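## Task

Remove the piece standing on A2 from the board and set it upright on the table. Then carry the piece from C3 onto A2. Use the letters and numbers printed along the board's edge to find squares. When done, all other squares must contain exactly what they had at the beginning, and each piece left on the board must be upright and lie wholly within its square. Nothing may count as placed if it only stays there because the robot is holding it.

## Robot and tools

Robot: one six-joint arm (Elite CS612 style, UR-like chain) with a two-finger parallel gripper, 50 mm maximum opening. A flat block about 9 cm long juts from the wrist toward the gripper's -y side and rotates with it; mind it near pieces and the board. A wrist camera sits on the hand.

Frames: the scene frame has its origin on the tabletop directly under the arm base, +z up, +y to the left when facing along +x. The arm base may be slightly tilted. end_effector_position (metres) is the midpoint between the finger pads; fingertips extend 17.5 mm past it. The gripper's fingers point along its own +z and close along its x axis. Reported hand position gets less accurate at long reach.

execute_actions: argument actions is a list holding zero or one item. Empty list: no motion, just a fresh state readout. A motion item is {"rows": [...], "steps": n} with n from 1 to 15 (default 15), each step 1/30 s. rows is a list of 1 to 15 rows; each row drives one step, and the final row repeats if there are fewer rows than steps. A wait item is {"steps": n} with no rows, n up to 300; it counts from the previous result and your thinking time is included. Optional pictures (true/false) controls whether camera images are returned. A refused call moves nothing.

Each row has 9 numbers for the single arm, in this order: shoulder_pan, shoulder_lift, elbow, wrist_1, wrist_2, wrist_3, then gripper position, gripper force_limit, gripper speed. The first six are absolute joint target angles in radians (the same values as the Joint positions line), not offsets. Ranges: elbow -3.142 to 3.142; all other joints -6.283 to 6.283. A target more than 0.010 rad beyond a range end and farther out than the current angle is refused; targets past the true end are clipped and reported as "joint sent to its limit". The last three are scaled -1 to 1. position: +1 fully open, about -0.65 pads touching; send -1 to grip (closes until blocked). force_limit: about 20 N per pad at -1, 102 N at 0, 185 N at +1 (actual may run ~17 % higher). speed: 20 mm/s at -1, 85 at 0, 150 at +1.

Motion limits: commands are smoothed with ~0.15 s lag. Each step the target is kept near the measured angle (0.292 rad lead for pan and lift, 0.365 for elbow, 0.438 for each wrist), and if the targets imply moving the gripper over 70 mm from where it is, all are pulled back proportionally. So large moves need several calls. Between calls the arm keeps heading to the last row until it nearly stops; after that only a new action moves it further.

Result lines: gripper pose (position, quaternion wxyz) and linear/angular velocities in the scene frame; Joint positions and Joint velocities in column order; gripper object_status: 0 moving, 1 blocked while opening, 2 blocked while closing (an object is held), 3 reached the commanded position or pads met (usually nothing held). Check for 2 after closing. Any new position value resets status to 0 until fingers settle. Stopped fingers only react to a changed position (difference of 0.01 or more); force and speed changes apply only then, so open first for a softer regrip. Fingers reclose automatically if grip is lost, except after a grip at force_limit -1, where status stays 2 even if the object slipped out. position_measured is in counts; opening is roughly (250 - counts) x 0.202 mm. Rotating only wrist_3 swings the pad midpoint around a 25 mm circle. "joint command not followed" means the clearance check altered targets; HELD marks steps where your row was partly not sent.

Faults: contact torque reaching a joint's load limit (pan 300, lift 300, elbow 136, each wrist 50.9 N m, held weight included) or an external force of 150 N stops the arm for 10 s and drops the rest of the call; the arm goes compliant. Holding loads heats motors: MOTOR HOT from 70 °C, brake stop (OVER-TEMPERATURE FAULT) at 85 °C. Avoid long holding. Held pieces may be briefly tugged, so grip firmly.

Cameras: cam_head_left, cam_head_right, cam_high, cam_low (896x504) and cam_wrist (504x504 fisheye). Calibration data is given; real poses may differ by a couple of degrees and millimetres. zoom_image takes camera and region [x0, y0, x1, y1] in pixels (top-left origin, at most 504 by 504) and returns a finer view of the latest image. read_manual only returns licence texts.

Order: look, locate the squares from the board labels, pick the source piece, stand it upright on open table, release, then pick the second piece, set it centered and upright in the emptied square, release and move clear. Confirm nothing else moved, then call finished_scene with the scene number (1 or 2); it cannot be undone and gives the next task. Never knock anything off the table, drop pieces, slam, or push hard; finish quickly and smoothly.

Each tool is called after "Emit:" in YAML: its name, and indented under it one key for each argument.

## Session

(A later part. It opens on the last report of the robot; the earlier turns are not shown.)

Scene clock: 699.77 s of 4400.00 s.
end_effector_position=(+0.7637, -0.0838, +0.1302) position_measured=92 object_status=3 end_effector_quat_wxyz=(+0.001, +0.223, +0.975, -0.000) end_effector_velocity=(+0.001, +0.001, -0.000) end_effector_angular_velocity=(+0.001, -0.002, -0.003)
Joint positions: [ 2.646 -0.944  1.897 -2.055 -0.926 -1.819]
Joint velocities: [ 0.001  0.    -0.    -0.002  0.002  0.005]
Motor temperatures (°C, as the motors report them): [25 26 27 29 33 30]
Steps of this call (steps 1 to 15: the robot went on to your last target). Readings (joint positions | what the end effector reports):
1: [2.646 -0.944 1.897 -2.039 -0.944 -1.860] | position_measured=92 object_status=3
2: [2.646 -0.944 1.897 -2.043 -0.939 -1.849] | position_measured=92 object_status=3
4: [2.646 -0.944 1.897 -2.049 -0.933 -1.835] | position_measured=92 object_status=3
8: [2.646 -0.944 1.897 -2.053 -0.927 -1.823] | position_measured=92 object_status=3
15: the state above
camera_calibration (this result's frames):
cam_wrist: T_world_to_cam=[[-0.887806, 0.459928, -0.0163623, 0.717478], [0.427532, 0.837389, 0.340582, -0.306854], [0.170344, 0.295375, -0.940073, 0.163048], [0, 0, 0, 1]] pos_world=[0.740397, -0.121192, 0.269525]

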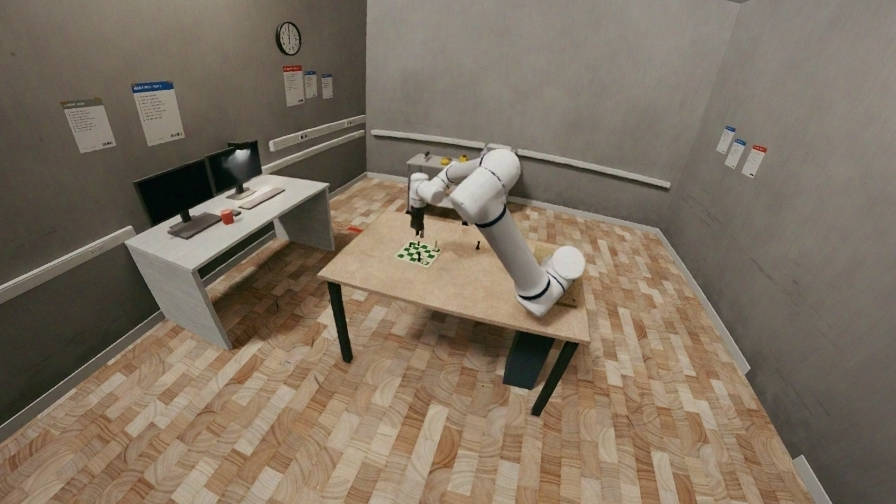

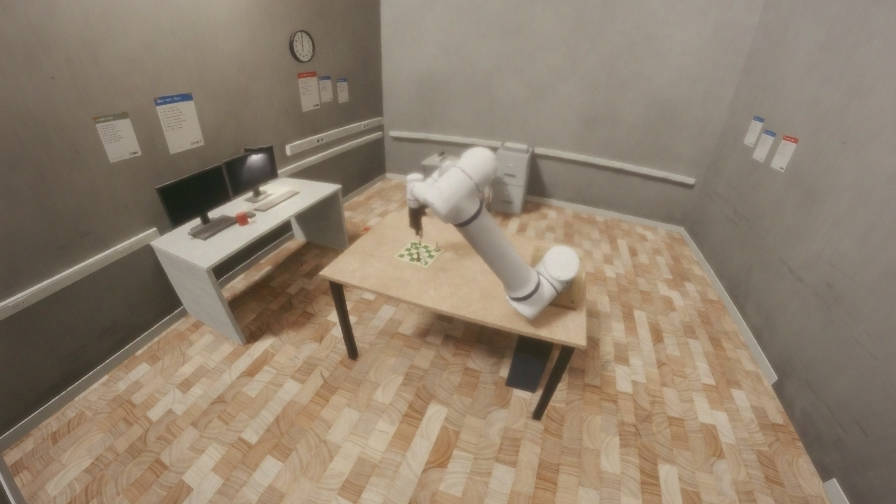

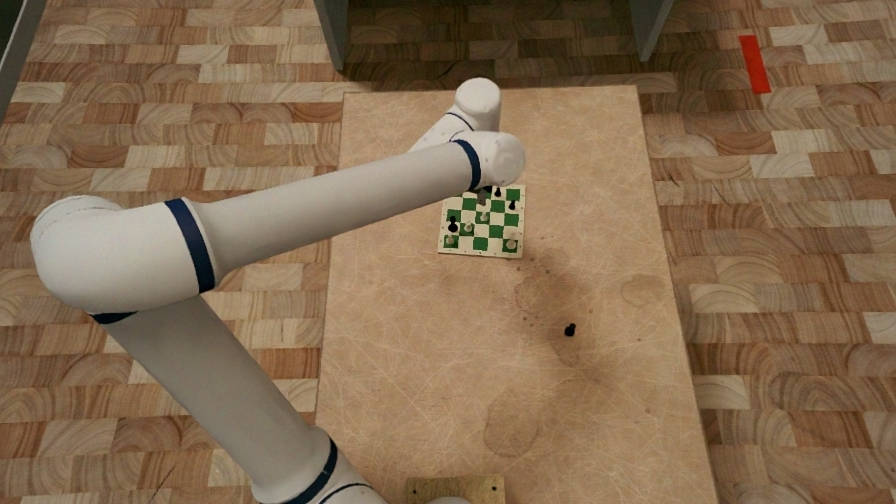

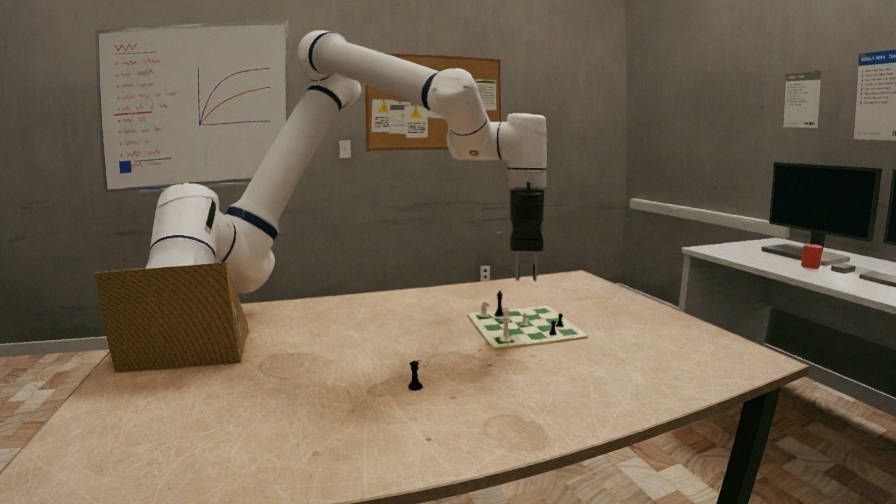

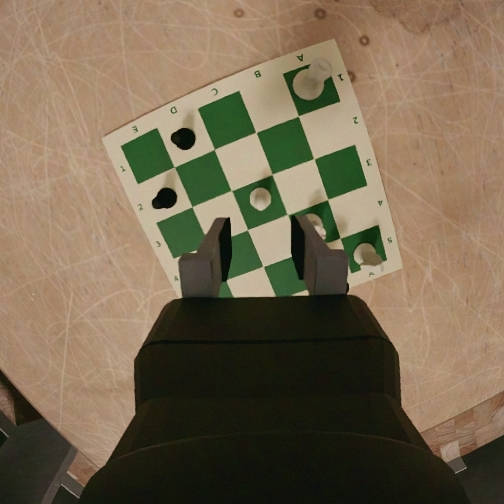

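Emit:
zoom_image:
  camera: "cam_wrist"
  region: [200, 140, 340, 260]

Emit:
zoom_image:
  camera: "cam_low"
  region: [460, 250, 600, 355]

Region (200, 140, 340, 260) of cam_wrist's 504x504 image, scaled by 3.600, with more detail than that image has; it fills the top 432 rows of this view, and the rest is white.

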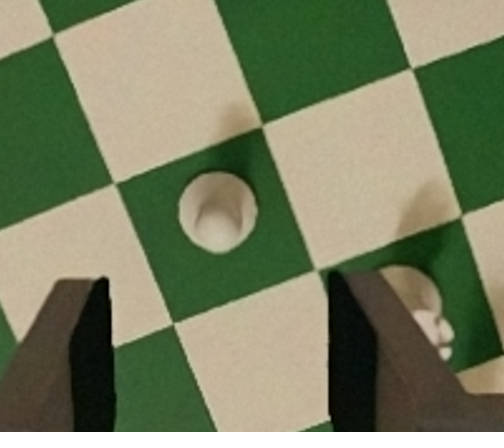

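Region (460, 250, 600, 355) of cam_low's 896x504 image, scaled by 3.600, with more detail than that image has; it fills the top 378 rows of this view, and the rest is white.

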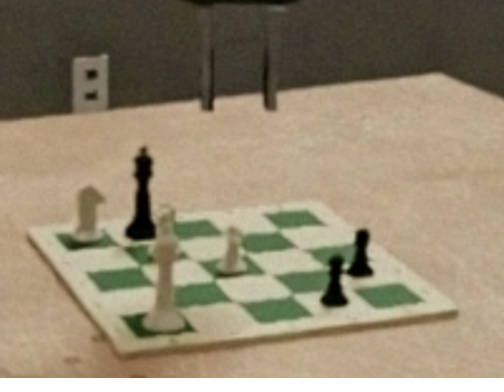

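Emit:
execute_actions:
  actions:
    - {"rows": [[2.6469,-0.9436,1.8973,-2.0563,-0.9252,-1.8176,0.4,0,0],[2.6485,-0.9415,1.8985,-2.0607,-0.9245,-1.8158,0.4,0,0],[2.6511,-0.9381,1.9005,-2.0679,-0.9233,-1.8128,0.4,0,0],[2.6546,-0.9335,1.9031,-2.0775,-0.9218,-1.8089,0.4,0,0],[2.6588,-0.9280,1.9063,-2.0892,-0.9200,-1.8041,0.4,0,0],[2.6636,-0.9217,1.9099,-2.1023,-0.9179,-1.7987,0.4,0,0],[2.6687,-0.9150,1.9137,-2.1164,-0.9157,-1.7929,0.4,0,0],[2.6738,-0.9082,1.9177,-2.1307,-0.9134,-1.7870,0.4,0,0],[2.6789,-0.9015,1.9215,-2.1448,-0.9112,-1.7812,0.4,0,0],[2.6837,-0.8953,1.9251,-2.1579,-0.9091,-1.7758,0.4,0,0],[2.6879,-0.8897,1.9283,-2.1696,-0.9073,-1.7710,0.4,0,0],[2.6914,-0.8851,1.9309,-2.1792,-0.9058,-1.7671,0.4,0,0],[2.6940,-0.8817,1.9329,-2.1864,-0.9046,-1.7641,0.4,0,0],[2.6956,-0.8796,1.9341,-2.1908,-0.9039,-1.7623,0.4,0,0],[2.6961,-0.8789,1.9345,-2.1923,-0.9037,-1.7617,0.4,0,0]], "steps": 15}
  pictures: false

Emit:
execute_actions:
  actions:
    - {"steps": 15}

Scene clock: 757.83 s of 4400.00 s.
end_effector_position=(+0.7624, -0.0873, +0.0718) position_measured=92 object_status=3 end_effector_quat_wxyz=(+0.001, +0.223, +0.975, -0.000) end_effector_velocity=(-0.008, -0.004, -0.108) end_effector_angular_velocity=(+0.002, +0.002, -0.000)
Joint positions: [ 2.688 -0.89   1.928 -2.169 -0.907 -1.771]
Joint velocities: [ 0.077  0.102  0.058 -0.212  0.033  0.087]
Motor temperatures (°C, as the motors report them): [25 26 27 29 33 30]
Steps of this call (steps 1 to 15: the robot went on to your last target; steps 16 to 90: nothing new was sent; then 54.57 s passed at rest; steps 91 to 105: all 15 steps of this action). Readings (joint positions | what the end effector reports):
91: [2.646 -0.944 1.897 -2.055 -0.925 -1.818] | position_measured=92 object_status=3
92: [2.647 -0.944 1.897 -2.056 -0.925 -1.818] | position_measured=92 object_status=3
94: [2.649 -0.942 1.898 -2.061 -0.924 -1.816] | position_measured=92 object_status=3
98: [2.660 -0.927 1.907 -2.092 -0.919 -1.803] | position_measured=92 object_status=3
105: the state above

Scene clock: 758.33 s of 4400.00 s.
end_effector_position=(+0.7616, -0.0877, +0.0604) position_measured=92 object_status=3 end_effector_quat_wxyz=(+0.001, +0.223, +0.975, -0.000) end_effector_velocity=(-0.000, +0.000, -0.001) end_effector_angular_velocity=(+0.000, -0.000, +0.000)
Joint positions: [ 2.696 -0.879  1.934 -2.192 -0.904 -1.762]
Joint velocities: [ 0.001  0.001  0.001 -0.002  0.     0.001]
Motor temperatures (°C, as the motors report them): [25 26 27 29 33 30]
Steps of this call (steps 1 to 15: the robot went on to your last target). Readings (joint positions | what the end effector reports):
1: [2.690 -0.887 1.930 -2.175 -0.906 -1.769] | position_measured=92 object_status=3
2: [2.692 -0.885 1.931 -2.180 -0.906 -1.767] | position_measured=92 object_status=3
4: [2.694 -0.882 1.933 -2.186 -0.905 -1.764] | position_measured=92 object_status=3
8: [2.695 -0.880 1.934 -2.190 -0.904 -1.762] | position_measured=92 object_status=3
15: the state above
camera_calibration (this result's frames):
cam_wrist: T_world_to_cam=[[-0.887607, 0.460302, -0.0166294, 0.716162], [0.427772, 0.837191, 0.340767, -0.279181], [0.170777, 0.295353, -0.940001, 0.0985688], [0, 0, 0, 1]] pos_world=[0.738262, -0.125035, 0.1997]

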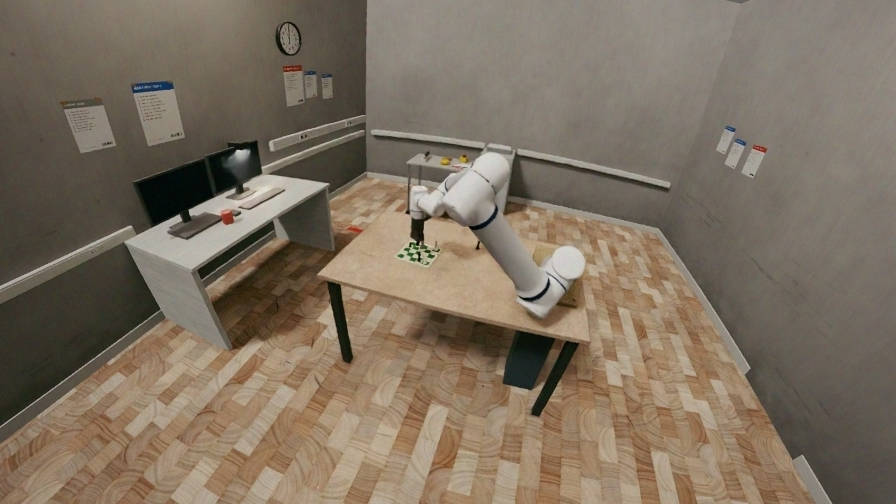

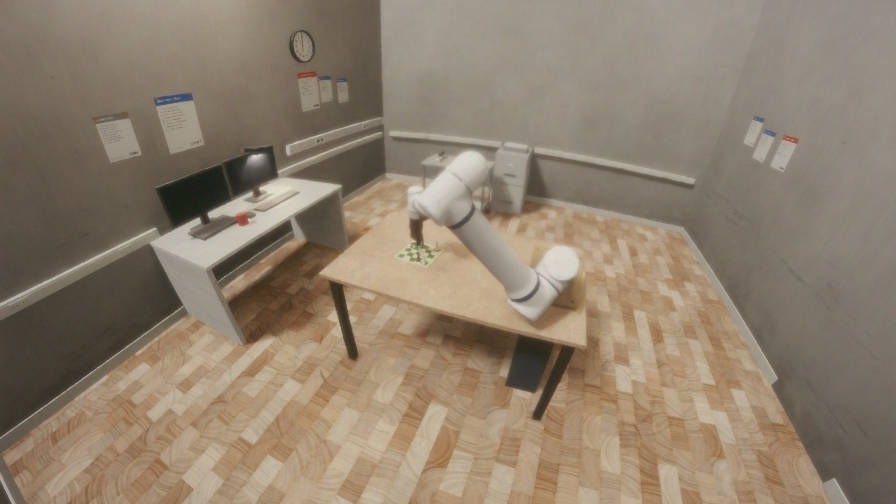

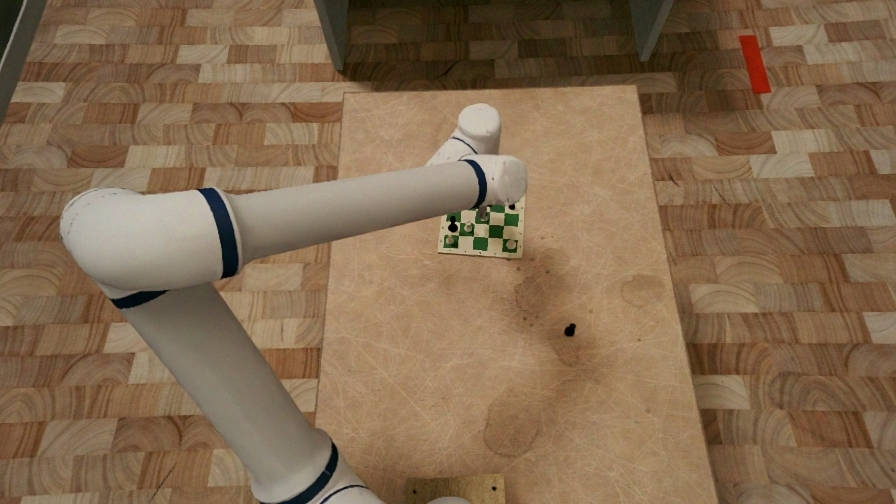

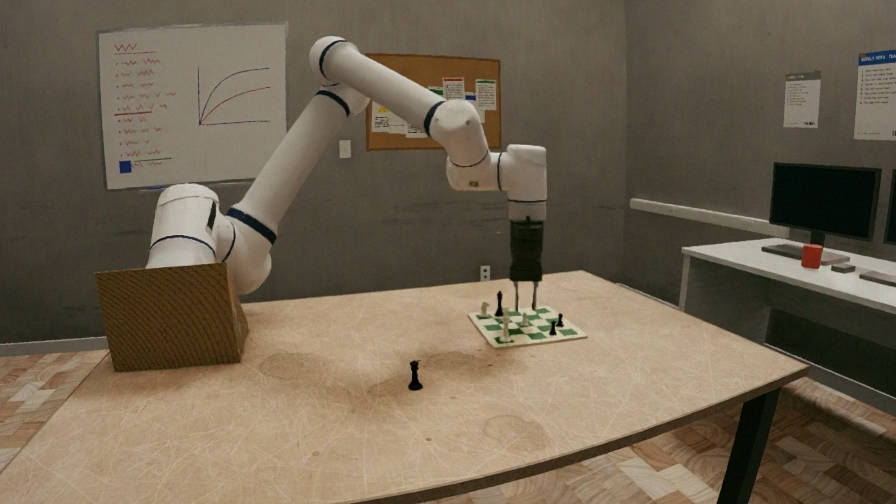

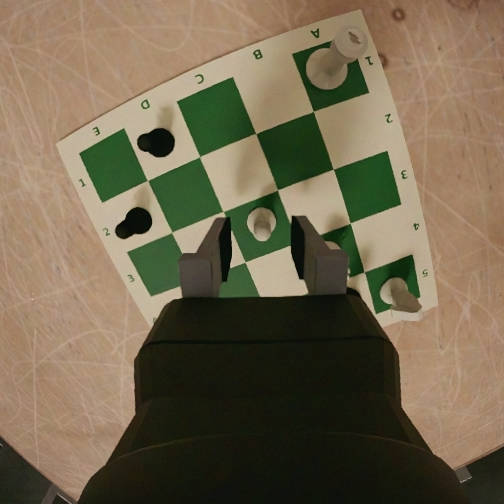

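Emit:
zoom_image:
  camera: "cam_wrist"
  region: [200, 180, 330, 290]

Emit:
zoom_image:
  camera: "cam_wrist"
  region: [100, 110, 200, 250]

Region (200, 180, 330, 290) of cam_wrist's 504x504 image, scaled by 3.877, with more detail than that image has; it fills the top 426 rows of this view, and the rest is white.

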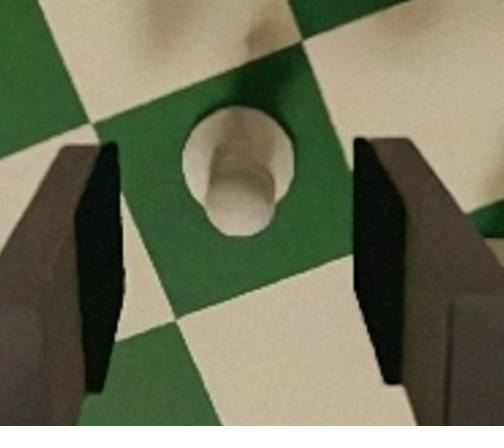

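Region (100, 110, 200, 250) of cam_wrist's 504x504 image, scaled by 3.600, with more detail than that image has; it fills the left 360 columns of this view, and the rest is white.

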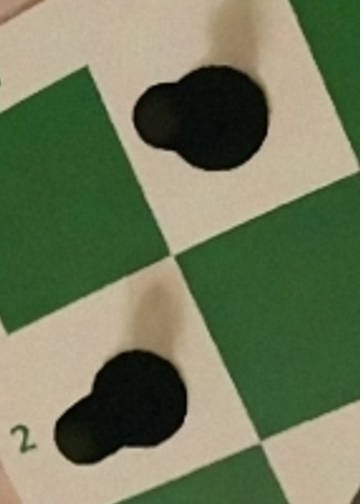

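Emit:
zoom_image:
  camera: "cam_low"
  region: [505, 295, 575, 345]

Emit:
zoom_image:
  camera: "cam_head_left"
  region: [385, 225, 455, 275]

Region (505, 295, 575, 345) of cam_low's 896x504 image, scaled by 7.200, with more detail than that image has; it fills the top 360 rows of this view, and the rest is white.

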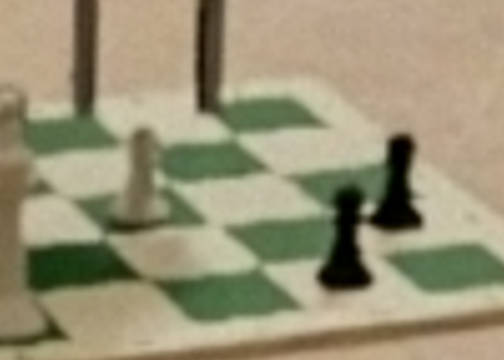

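Region (385, 225, 455, 275) of cam_head_left's 896x504 image, scaled by 7.200, with more detail than that image has; it fills the top 360 rows of this view, and the rest is white.

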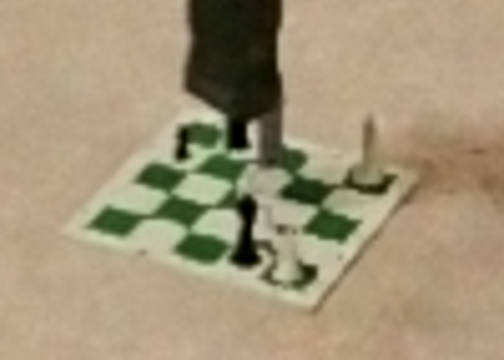

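Emit:
execute_actions:
  actions:
    - {"rows": [[2.6964,-0.8786,1.9346,-2.1929,-0.9036,-1.7614,0.0,0,0],[2.6971,-0.8776,1.9349,-2.1947,-0.9033,-1.7605,0.0,0,0],[2.6983,-0.8761,1.9355,-2.1977,-0.9028,-1.7591,0.0,0,0],[2.6999,-0.8740,1.9362,-2.2016,-0.9021,-1.7572,0.0,0,0],[2.7019,-0.8716,1.9370,-2.2064,-0.9013,-1.7550,0.0,0,0],[2.7041,-0.8687,1.9380,-2.2118,-0.9004,-1.7524,0.0,0,0],[2.7065,-0.8657,1.9390,-2.2176,-0.8994,-1.7496,0.0,0,0],[2.7089,-0.8627,1.9401,-2.2234,-0.8984,-1.7468,0.0,0,0],[2.7113,-0.8597,1.9411,-2.2292,-0.8974,-1.7440,0.0,0,0],[2.7135,-0.8569,1.9421,-2.2346,-0.8965,-1.7415,0.0,0,0],[2.7155,-0.8544,1.9429,-2.2394,-0.8957,-1.7392,0.0,0,0],[2.7171,-0.8523,1.9436,-2.2433,-0.8950,-1.7373,0.0,0,0],[2.7183,-0.8508,1.9442,-2.2463,-0.8945,-1.7359,0.0,0,0],[2.7190,-0.8498,1.9445,-2.2481,-0.8942,-1.7350,0.0,0,0],[2.7193,-0.8495,1.9446,-2.2487,-0.8941,-1.7347,0.0,0,0]], "steps": 15}
  pictures: false

Emit:
execute_actions:
  actions:
    - {"steps": 14}

Scene clock: 858.70 s of 4400.00 s.
end_effector_position=(+0.7617, -0.0877, +0.0361) position_measured=152 object_status=3 end_effector_quat_wxyz=(+0.001, +0.223, +0.975, -0.000) end_effector_velocity=(-0.000, -0.000, -0.045) end_effector_angular_velocity=(+0.000, -0.000, -0.000)
Joint positions: [ 2.715 -0.854  1.943 -2.239 -0.896 -1.739]
Joint velocities: [ 0.036  0.046  0.015 -0.087  0.015  0.042]
Motor temperatures (°C, as the motors report them): [25 27 27 29 33 30]
Steps of this call (steps 1 to 15: the robot went on to your last target; steps 16 to 90: nothing new was sent; then 96.87 s passed at rest; steps 91 to 105: all 15 steps of this action). Readings (joint positions | what the end effector reports):
91: [2.696 -0.879 1.935 -2.192 -0.904 -1.762] | position_measured=103 object_status=0
92: [2.696 -0.879 1.935 -2.193 -0.904 -1.762] | position_measured=117 object_status=0
94: [2.697 -0.878 1.935 -2.195 -0.903 -1.760] | position_measured=145 object_status=0
98: [2.702 -0.871 1.937 -2.208 -0.901 -1.754] | position_measured=152 object_status=0
105: the state above

Scene clock: 859.17 s of 4400.00 s.
end_effector_position=(+0.7617, -0.0877, +0.0313) position_measured=152 object_status=3 end_effector_quat_wxyz=(+0.001, +0.223, +0.975, -0.000) end_effector_velocity=(+0.000, +0.000, -0.000) end_effector_angular_velocity=(-0.000, -0.000, +0.000)
Joint positions: [ 2.719 -0.85   1.945 -2.249 -0.894 -1.735]
Joint velocities: [ 0.001  0.     0.    -0.001  0.     0.   ]
Motor temperatures (°C, as the motors report them): [25 27 27 29 33 30]
Steps of this call (steps 1 to 14: the robot went on to your last target). Readings (joint positions | what the end effector reports):
1: [2.716 -0.853 1.943 -2.242 -0.895 -1.738] | position_measured=152 object_status=3
2: [2.717 -0.852 1.944 -2.244 -0.895 -1.737] | position_measured=152 object_status=3
4: [2.718 -0.851 1.944 -2.246 -0.895 -1.736] | position_measured=152 object_status=3
8: [2.719 -0.850 1.944 -2.248 -0.894 -1.735] | position_measured=152 object_status=3
14: the state above
camera_calibration (this result's frames):
cam_wrist: T_world_to_cam=[[-0.887631, 0.460253, -0.0166968, 0.71575], [0.427705, 0.837222, 0.340775, -0.269235], [0.170822, 0.295341, -0.939997, 0.0712376], [0, 0, 0, 1]] pos_world=[0.738306, -0.125055, 0.170663]

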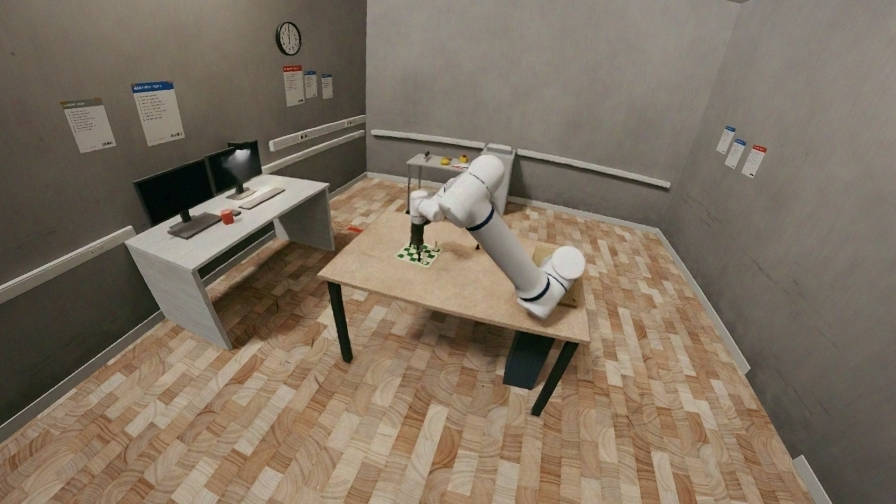

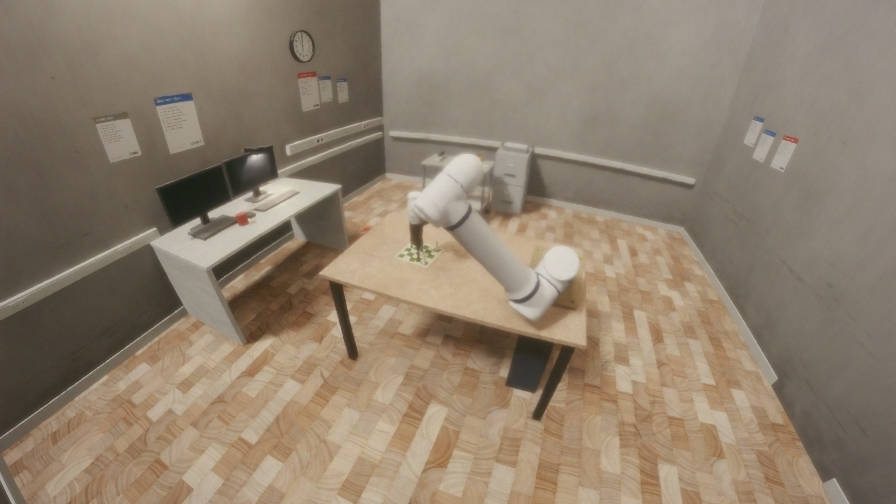

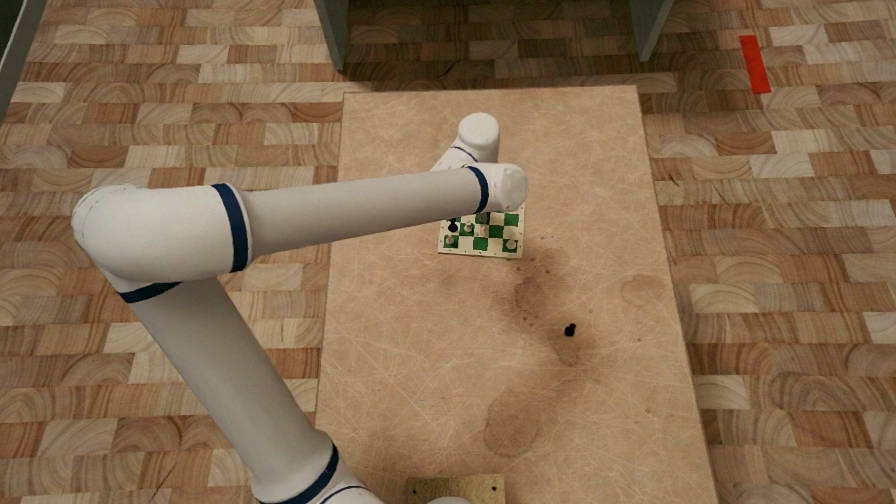

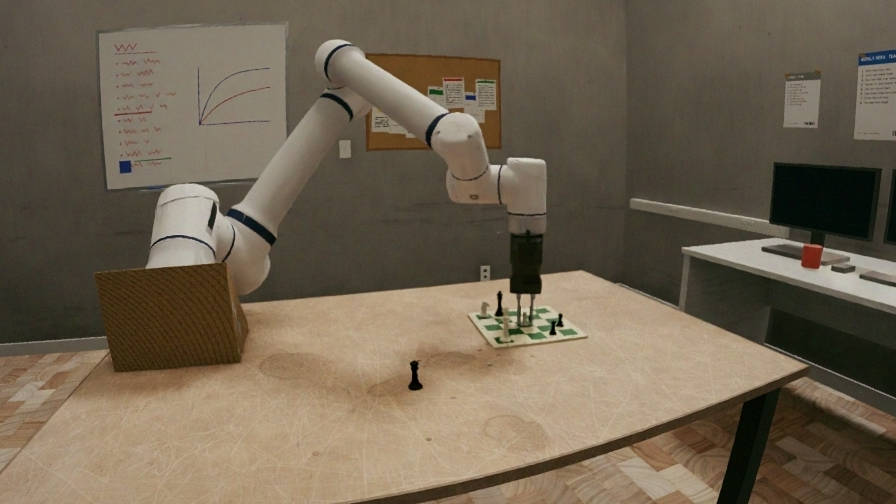

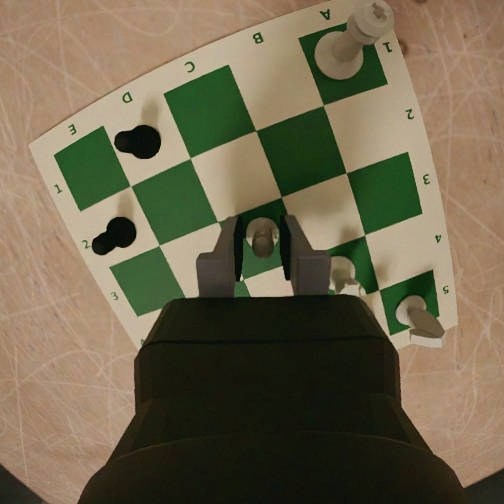

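Emit:
zoom_image:
  camera: "cam_wrist"
  region: [215, 195, 315, 285]

Emit:
zoom_image:
  camera: "cam_low"
  region: [500, 290, 560, 340]

Region (215, 195, 315, 285) of cam_wrist's 504x504 image, scaled by 5.040, with more detail than that image has; it fills the top 454 rows of this view, and the rest is white.

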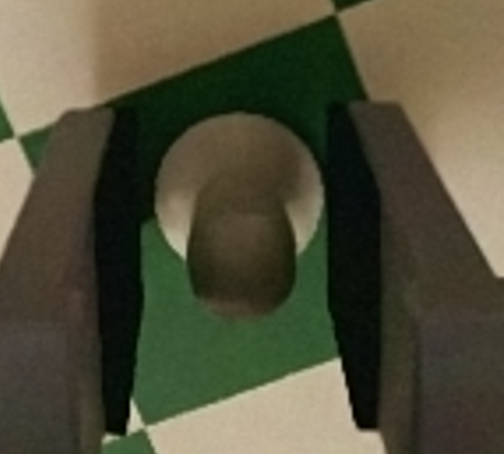

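Region (500, 290, 560, 340) of cam_low's 896x504 image, scaled by 8.400, with more detail than that image has.

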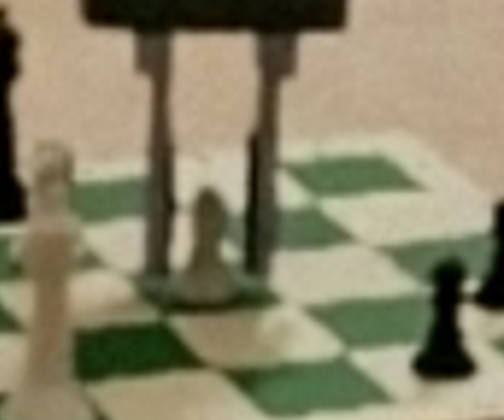

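Emit:
execute_actions:
  actions:
    - {"rows": [[2.7193,-0.8495,1.9446,-2.2487,-0.8941,-1.7347,-1,0.1,-0.6]], "steps": 15}

Scene clock: 868.63 s of 4400.00 s.
end_effector_position=(+0.7617, -0.0877, +0.0312) position_measured=210 object_status=2 end_effector_quat_wxyz=(+0.001, +0.223, +0.975, -0.000) end_effector_velocity=(-0.000, -0.000, -0.000) end_effector_angular_velocity=(-0.000, +0.001, -0.000)
Joint positions: [ 2.719 -0.849  1.945 -2.249 -0.894 -1.735]
Joint velocities: [ 0.  0.  0.  0. -0.  0.]
Motor temperatures (°C, as the motors report them): [25 27 27 29 33 30]
Steps of this call (steps 1 to 15: the robot went on to your last target; steps 16 to 90: nothing new was sent; then 5.97 s passed at rest; steps 91 to 105: all 15 steps of this action). Readings (joint positions | what the end effector reports):
91: [2.719 -0.849 1.945 -2.249 -0.894 -1.735] | position_measured=157 object_status=0
92: [2.719 -0.849 1.945 -2.249 -0.894 -1.735] | position_measured=165 object_status=0
94: [2.719 -0.849 1.945 -2.249 -0.894 -1.735] | position_measured=180 object_status=0
98: [2.719 -0.849 1.945 -2.249 -0.894 -1.735] | position_measured=210 object_status=0
105: the state above
camera_calibration (this result's frames):
cam_wrist: T_world_to_cam=[[-0.88763, 0.460254, -0.0166878, 0.715743], [0.427709, 0.83722, 0.340775, -0.269215], [0.170814, 0.295345, -0.939997, 0.0711797], [0, 0, 0, 1]] pos_world=[0.738303, -0.125054, 0.170595]

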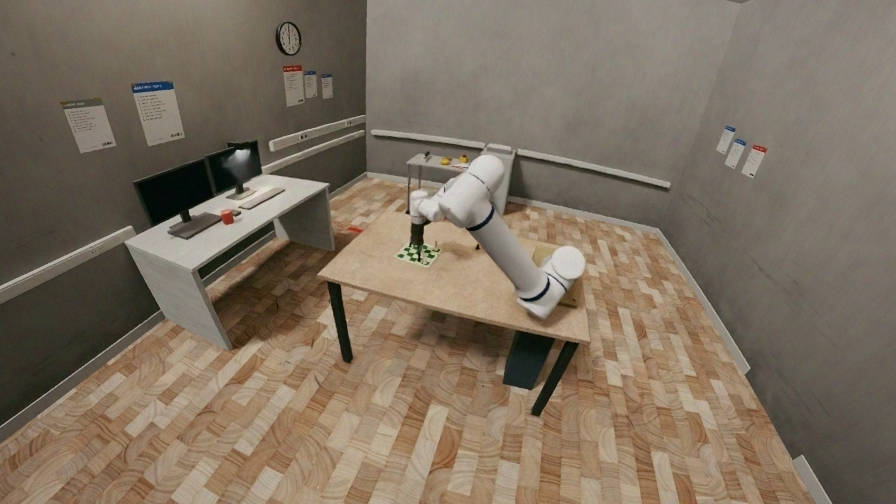

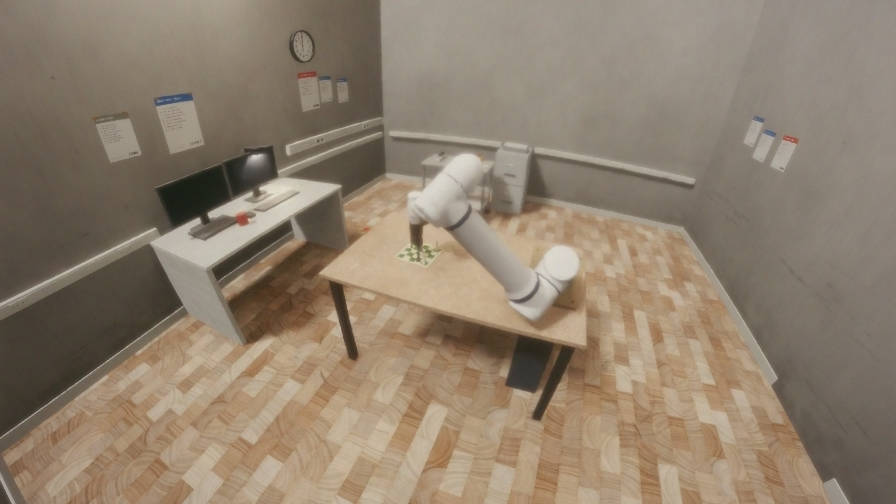

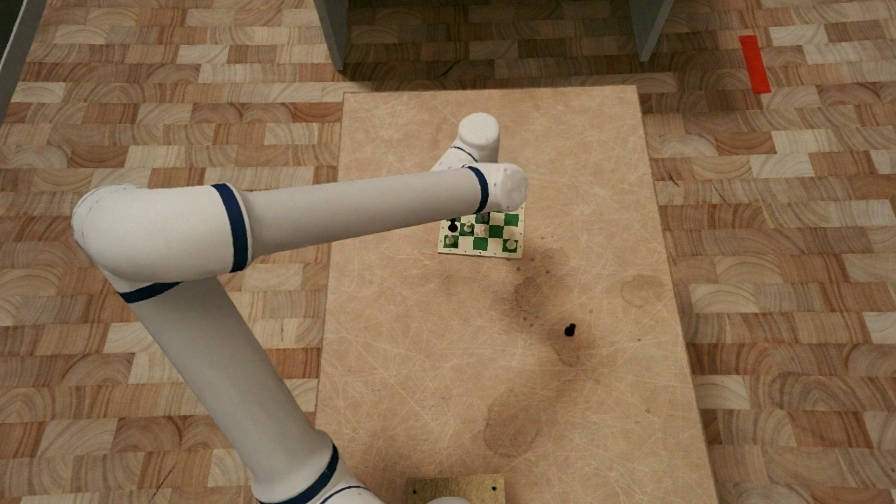

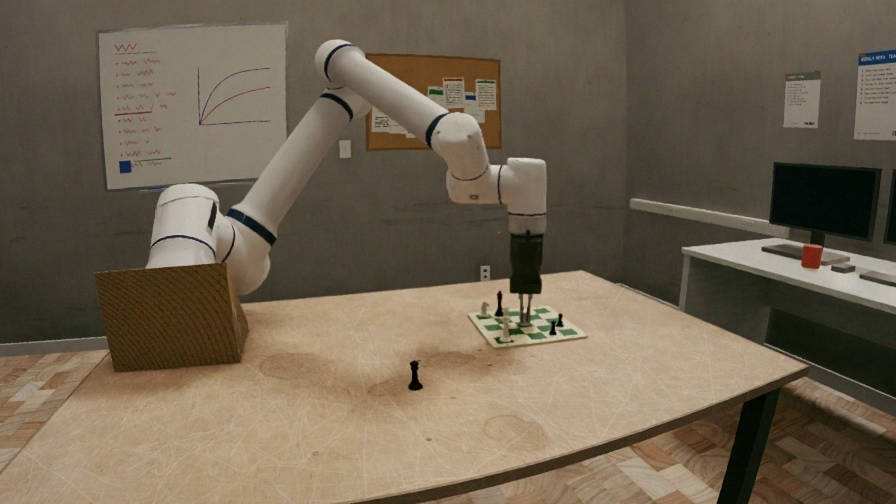

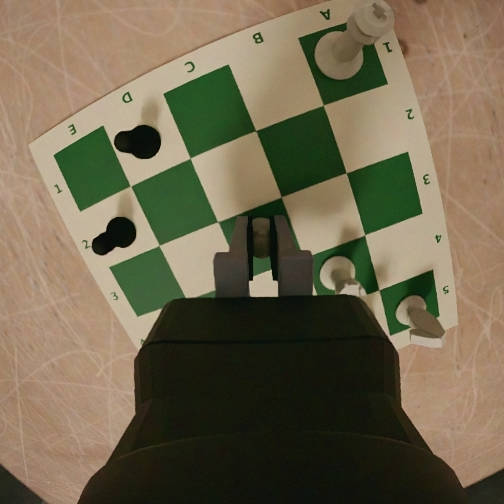

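Emit:
execute_actions:
  actions:
    - {"rows": [[2.7191,-0.8498,1.9445,-2.2482,-0.8942,-1.7350,-1,0.1,-0.6],[2.7184,-0.8506,1.9442,-2.2466,-0.8945,-1.7357,-1,0.1,-0.6],[2.7174,-0.8519,1.9438,-2.2441,-0.8949,-1.7369,-1,0.1,-0.6],[2.7161,-0.8536,1.9432,-2.2409,-0.8954,-1.7384,-1,0.1,-0.6],[2.7146,-0.8555,1.9425,-2.2372,-0.8961,-1.7402,-1,0.1,-0.6],[2.7129,-0.8576,1.9418,-2.2331,-0.8967,-1.7421,-1,0.1,-0.6],[2.7110,-0.8598,1.9415,-2.2292,-0.8975,-1.7443,-1,0.1,-0.6],[2.7089,-0.8621,1.9419,-2.2260,-0.8984,-1.7468,-1,0.1,-0.6],[2.7066,-0.8642,1.9431,-2.2234,-0.8994,-1.7494,-1,0.1,-0.6],[2.7042,-0.8660,1.9452,-2.2219,-0.9004,-1.7522,-1,0.1,-0.6],[2.7018,-0.8676,1.9482,-2.2216,-0.9015,-1.7549,-1,0.1,-0.6],[2.6995,-0.8688,1.9519,-2.2225,-0.9025,-1.7576,-1,0.1,-0.6],[2.6970,-0.8699,1.9564,-2.2242,-0.9035,-1.7603,-1,0.1,-0.6],[2.6943,-0.8711,1.9614,-2.2261,-0.9047,-1.7634,-1,0.1,-0.6],[2.6913,-0.8724,1.9669,-2.2282,-0.9060,-1.7668,-1,0.1,-0.6]], "steps": 15}
  pictures: false

Emit:
execute_actions:
  actions:
    - {"rows": [[2.6881,-0.8738,1.9728,-2.2305,-0.9074,-1.7705,-1,0.1,-0.6],[2.6847,-0.8753,1.9791,-2.2329,-0.9089,-1.7744,-1,0.1,-0.6],[2.6811,-0.8769,1.9857,-2.2354,-0.9105,-1.7784,-1,0.1,-0.6],[2.6774,-0.8786,1.9925,-2.2380,-0.9121,-1.7827,-1,0.1,-0.6],[2.6735,-0.8803,1.9995,-2.2407,-0.9138,-1.7870,-1,0.1,-0.6],[2.6697,-0.8820,2.0066,-2.2434,-0.9155,-1.7914,-1,0.1,-0.6],[2.6659,-0.8836,2.0137,-2.2461,-0.9171,-1.7957,-1,0.1,-0.6],[2.6620,-0.8853,2.0207,-2.2488,-0.9188,-1.8000,-1,0.1,-0.6],[2.6583,-0.8870,2.0275,-2.2514,-0.9204,-1.8043,-1,0.1,-0.6],[2.6547,-0.8886,2.0341,-2.2539,-0.9220,-1.8083,-1,0.1,-0.6],[2.6513,-0.8901,2.0404,-2.2563,-0.9235,-1.8122,-1,0.1,-0.6],[2.6481,-0.8915,2.0463,-2.2586,-0.9249,-1.8159,-1,0.1,-0.6],[2.6451,-0.8928,2.0518,-2.2607,-0.9262,-1.8193,-1,0.1,-0.6],[2.6424,-0.8940,2.0568,-2.2626,-0.9274,-1.8224,-1,0.1,-0.6],[2.6399,-0.8951,2.0613,-2.2643,-0.9284,-1.8251,-1,0.1,-0.6]], "steps": 15}
  pictures: false

Emit:
execute_actions:
  actions:
    - {"rows": [[2.6379,-0.8958,2.0652,-2.2661,-0.9292,-1.8273,-1,0.1,-0.6],[2.6367,-0.8960,2.0686,-2.2684,-0.9298,-1.8289,-1,0.1,-0.6],[2.6360,-0.8956,2.0714,-2.2711,-0.9301,-1.8297,-1,0.1,-0.6],[2.6359,-0.8947,2.0736,-2.2741,-0.9302,-1.8297,-1,0.1,-0.6],[2.6365,-0.8935,2.0752,-2.2774,-0.9299,-1.8291,-1,0.1,-0.6],[2.6376,-0.8918,2.0762,-2.2807,-0.9294,-1.8279,-1,0.1,-0.6],[2.6390,-0.8899,2.0768,-2.2840,-0.9287,-1.8264,-1,0.1,-0.6],[2.6404,-0.8880,2.0774,-2.2875,-0.9281,-1.8248,-1,0.1,-0.6],[2.6418,-0.8861,2.0779,-2.2909,-0.9274,-1.8233,-1,0.1,-0.6],[2.6431,-0.8844,2.0785,-2.2941,-0.9269,-1.8218,-1,0.1,-0.6],[2.6442,-0.8828,2.0790,-2.2969,-0.9263,-1.8206,-1,0.1,-0.6],[2.6452,-0.8815,2.0794,-2.2992,-0.9259,-1.8195,-1,0.1,-0.6],[2.6456,-0.8809,2.0796,-2.3003,-0.9257,-1.8190,-1,0.1,-0.6],[2.6459,-0.8806,2.0797,-2.3009,-0.9256,-1.8187,-1,0.1,-0.6]], "steps": 15}
  pictures: false

Emit:
execute_actions:
  actions:
    - {"steps": 10}

Scene clock: 934.87 s of 4400.00 s.
end_effector_position=(+0.7539, -0.0911, +0.0461) position_measured=210 object_status=2 end_effector_quat_wxyz=(+0.001, +0.223, +0.975, -0.000) end_effector_velocity=(-0.068, -0.026, +0.014) end_effector_angular_velocity=(+0.004, +0.006, -0.008)
Joint positions: [ 2.7   -0.868  1.953 -2.225 -0.902 -1.757]
Joint velocities: [-0.074 -0.041  0.112 -0.008 -0.031 -0.083]
Motor temperatures (°C, as the motors report them): [25 27 27 29 33 30]
Steps of this call (steps 1 to 15: the robot went on to your last target; steps 16 to 90: nothing new was sent; then 62.73 s passed at rest; steps 91 to 105: all 15 steps of this action). Readings (joint positions | what the end effector reports):
91: [2.719 -0.849 1.945 -2.249 -0.894 -1.735] | position_measured=210 object_status=2
92: [2.719 -0.849 1.945 -2.249 -0.894 -1.735] | position_measured=210 object_status=2
94: [2.719 -0.850 1.945 -2.247 -0.894 -1.735] | position_measured=210 object_status=2
98: [2.714 -0.856 1.943 -2.237 -0.896 -1.741] | position_measured=210 object_status=2
105: the state above

Scene clock: 935.37 s of 4400.00 s.
end_effector_position=(+0.7029, -0.1090, +0.0479) position_measured=210 object_status=2 end_effector_quat_wxyz=(+0.001, +0.223, +0.975, -0.001) end_effector_velocity=(-0.095, -0.027, -0.002) end_effector_angular_velocity=(+0.002, +0.000, +0.000)
Joint positions: [ 2.65  -0.891  2.042 -2.257 -0.924 -1.813]
Joint velocities: [-0.089 -0.039  0.165 -0.063 -0.039 -0.101]
Motor temperatures (°C, as the motors report them): [25 27 27 29 33 30]
Steps of this call (steps 1 to 15: all 15 steps of this action). Readings (joint positions | what the end effector reports):
1: [2.697 -0.869 1.958 -2.226 -0.903 -1.760] | position_measured=210 object_status=2
2: [2.695 -0.870 1.962 -2.228 -0.905 -1.763] | position_measured=210 object_status=2
4: [2.689 -0.873 1.973 -2.231 -0.907 -1.770] | position_measured=210 object_status=2
8: [2.675 -0.880 1.998 -2.240 -0.913 -1.786] | position_measured=210 object_status=2
15: the state above

Scene clock: 935.87 s of 4400.00 s.
end_effector_position=(+0.6848, -0.1139, +0.0346) position_measured=210 object_status=2 end_effector_quat_wxyz=(+0.001, +0.223, +0.975, -0.000) end_effector_velocity=(-0.003, -0.000, -0.021) end_effector_angular_velocity=(+0.000, +0.000, -0.000)
Joint positions: [ 2.644 -0.883  2.078 -2.296 -0.926 -1.821]
Joint velocities: [ 0.016  0.024  0.011 -0.045  0.007  0.017]
Motor temperatures (°C, as the motors report them): [25 27 27 29 33 30]
Steps of this call (steps 1 to 15: all 15 steps of this action). Readings (joint positions | what the end effector reports):
1: [2.647 -0.892 2.048 -2.259 -0.925 -1.817] | position_measured=210 object_status=2
2: [2.645 -0.893 2.053 -2.261 -0.926 -1.820] | position_measured=210 object_status=2
4: [2.641 -0.894 2.061 -2.266 -0.928 -1.824] | position_measured=210 object_status=2
8: [2.639 -0.893 2.072 -2.277 -0.929 -1.827] | position_measured=210 object_status=2
15: the state above

Scene clock: 936.20 s of 4400.00 s.
end_effector_position=(+0.6845, -0.1139, +0.0324) position_measured=210 object_status=2 end_effector_quat_wxyz=(+0.001, +0.223, +0.975, -0.000) end_effector_velocity=(+0.000, +0.000, -0.001) end_effector_angular_velocity=(-0.000, -0.000, +0.001)
Joint positions: [ 2.646 -0.881  2.08  -2.301 -0.926 -1.819]
Joint velocities: [ 0.001  0.     0.001 -0.002  0.     0.001]
Motor temperatures (°C, as the motors report them): [25 27 27 29 33 30]
Steps of this call (steps 1 to 10: the robot went on to your last target). Readings (joint positions | what the end effector reports):
1: [2.645 -0.882 2.079 -2.297 -0.926 -1.820] | position_measured=210 object_status=2
2: [2.645 -0.882 2.079 -2.298 -0.926 -1.820] | position_measured=210 object_status=2
4: [2.645 -0.881 2.079 -2.300 -0.926 -1.819] | position_measured=210 object_status=2
8: [2.646 -0.881 2.080 -2.301 -0.926 -1.819] | position_measured=210 object_status=2
10: the state above
camera_calibration (this result's frames):
cam_wrist: T_world_to_cam=[[-0.887572, 0.460371, -0.0165404, 0.659298], [0.427859, 0.837135, 0.340795, -0.214748], [0.170739, 0.295404, -0.939992, 0.0932456], [0, 0, 0, 1]] pos_world=[0.661136, -0.151294, 0.17174]

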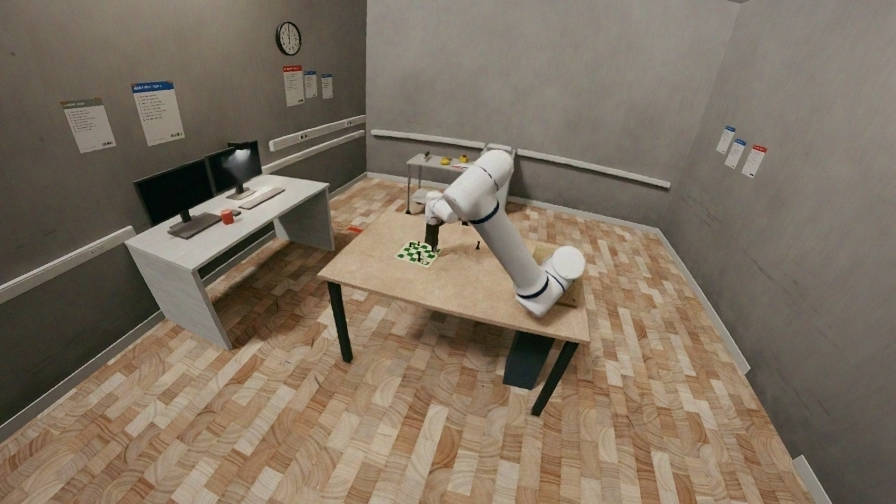

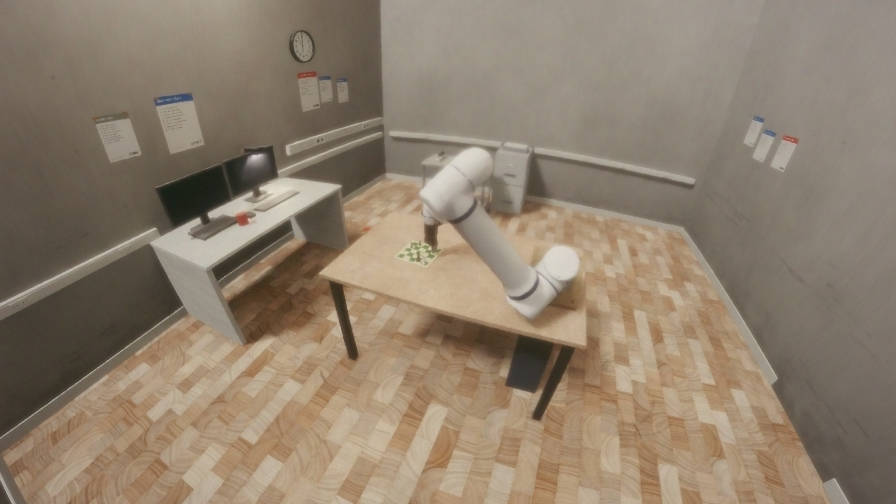

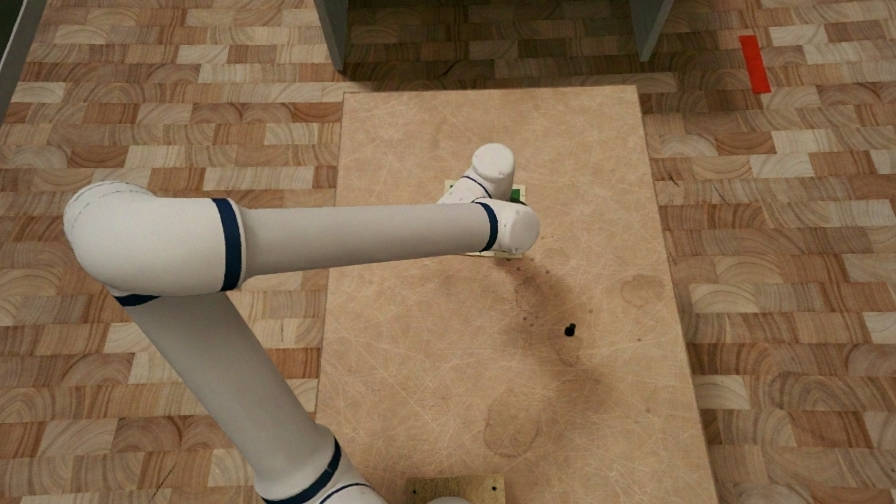

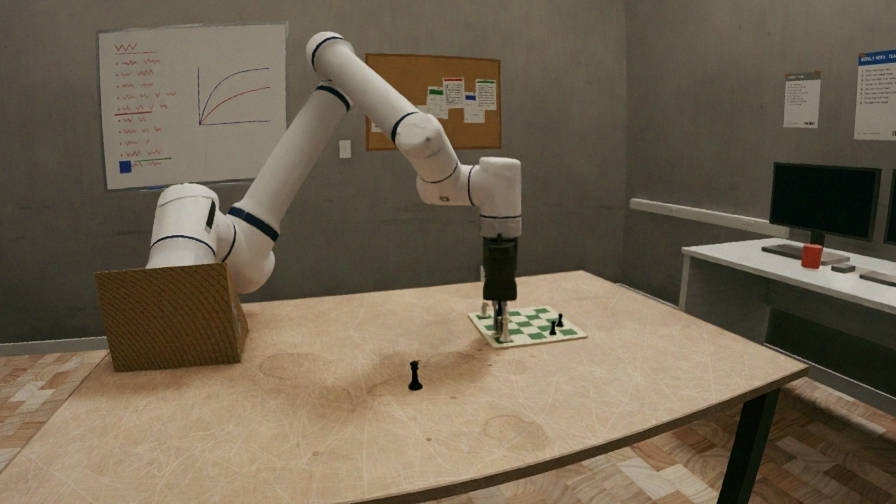

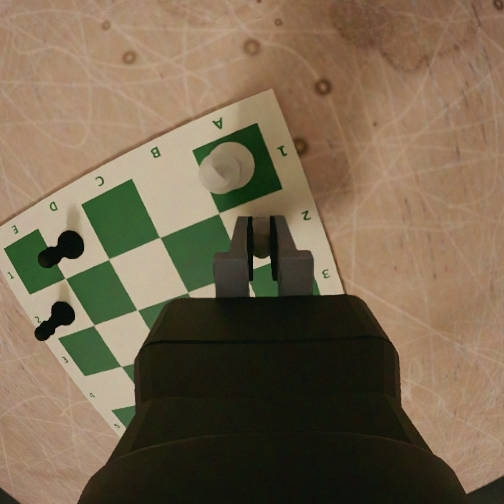

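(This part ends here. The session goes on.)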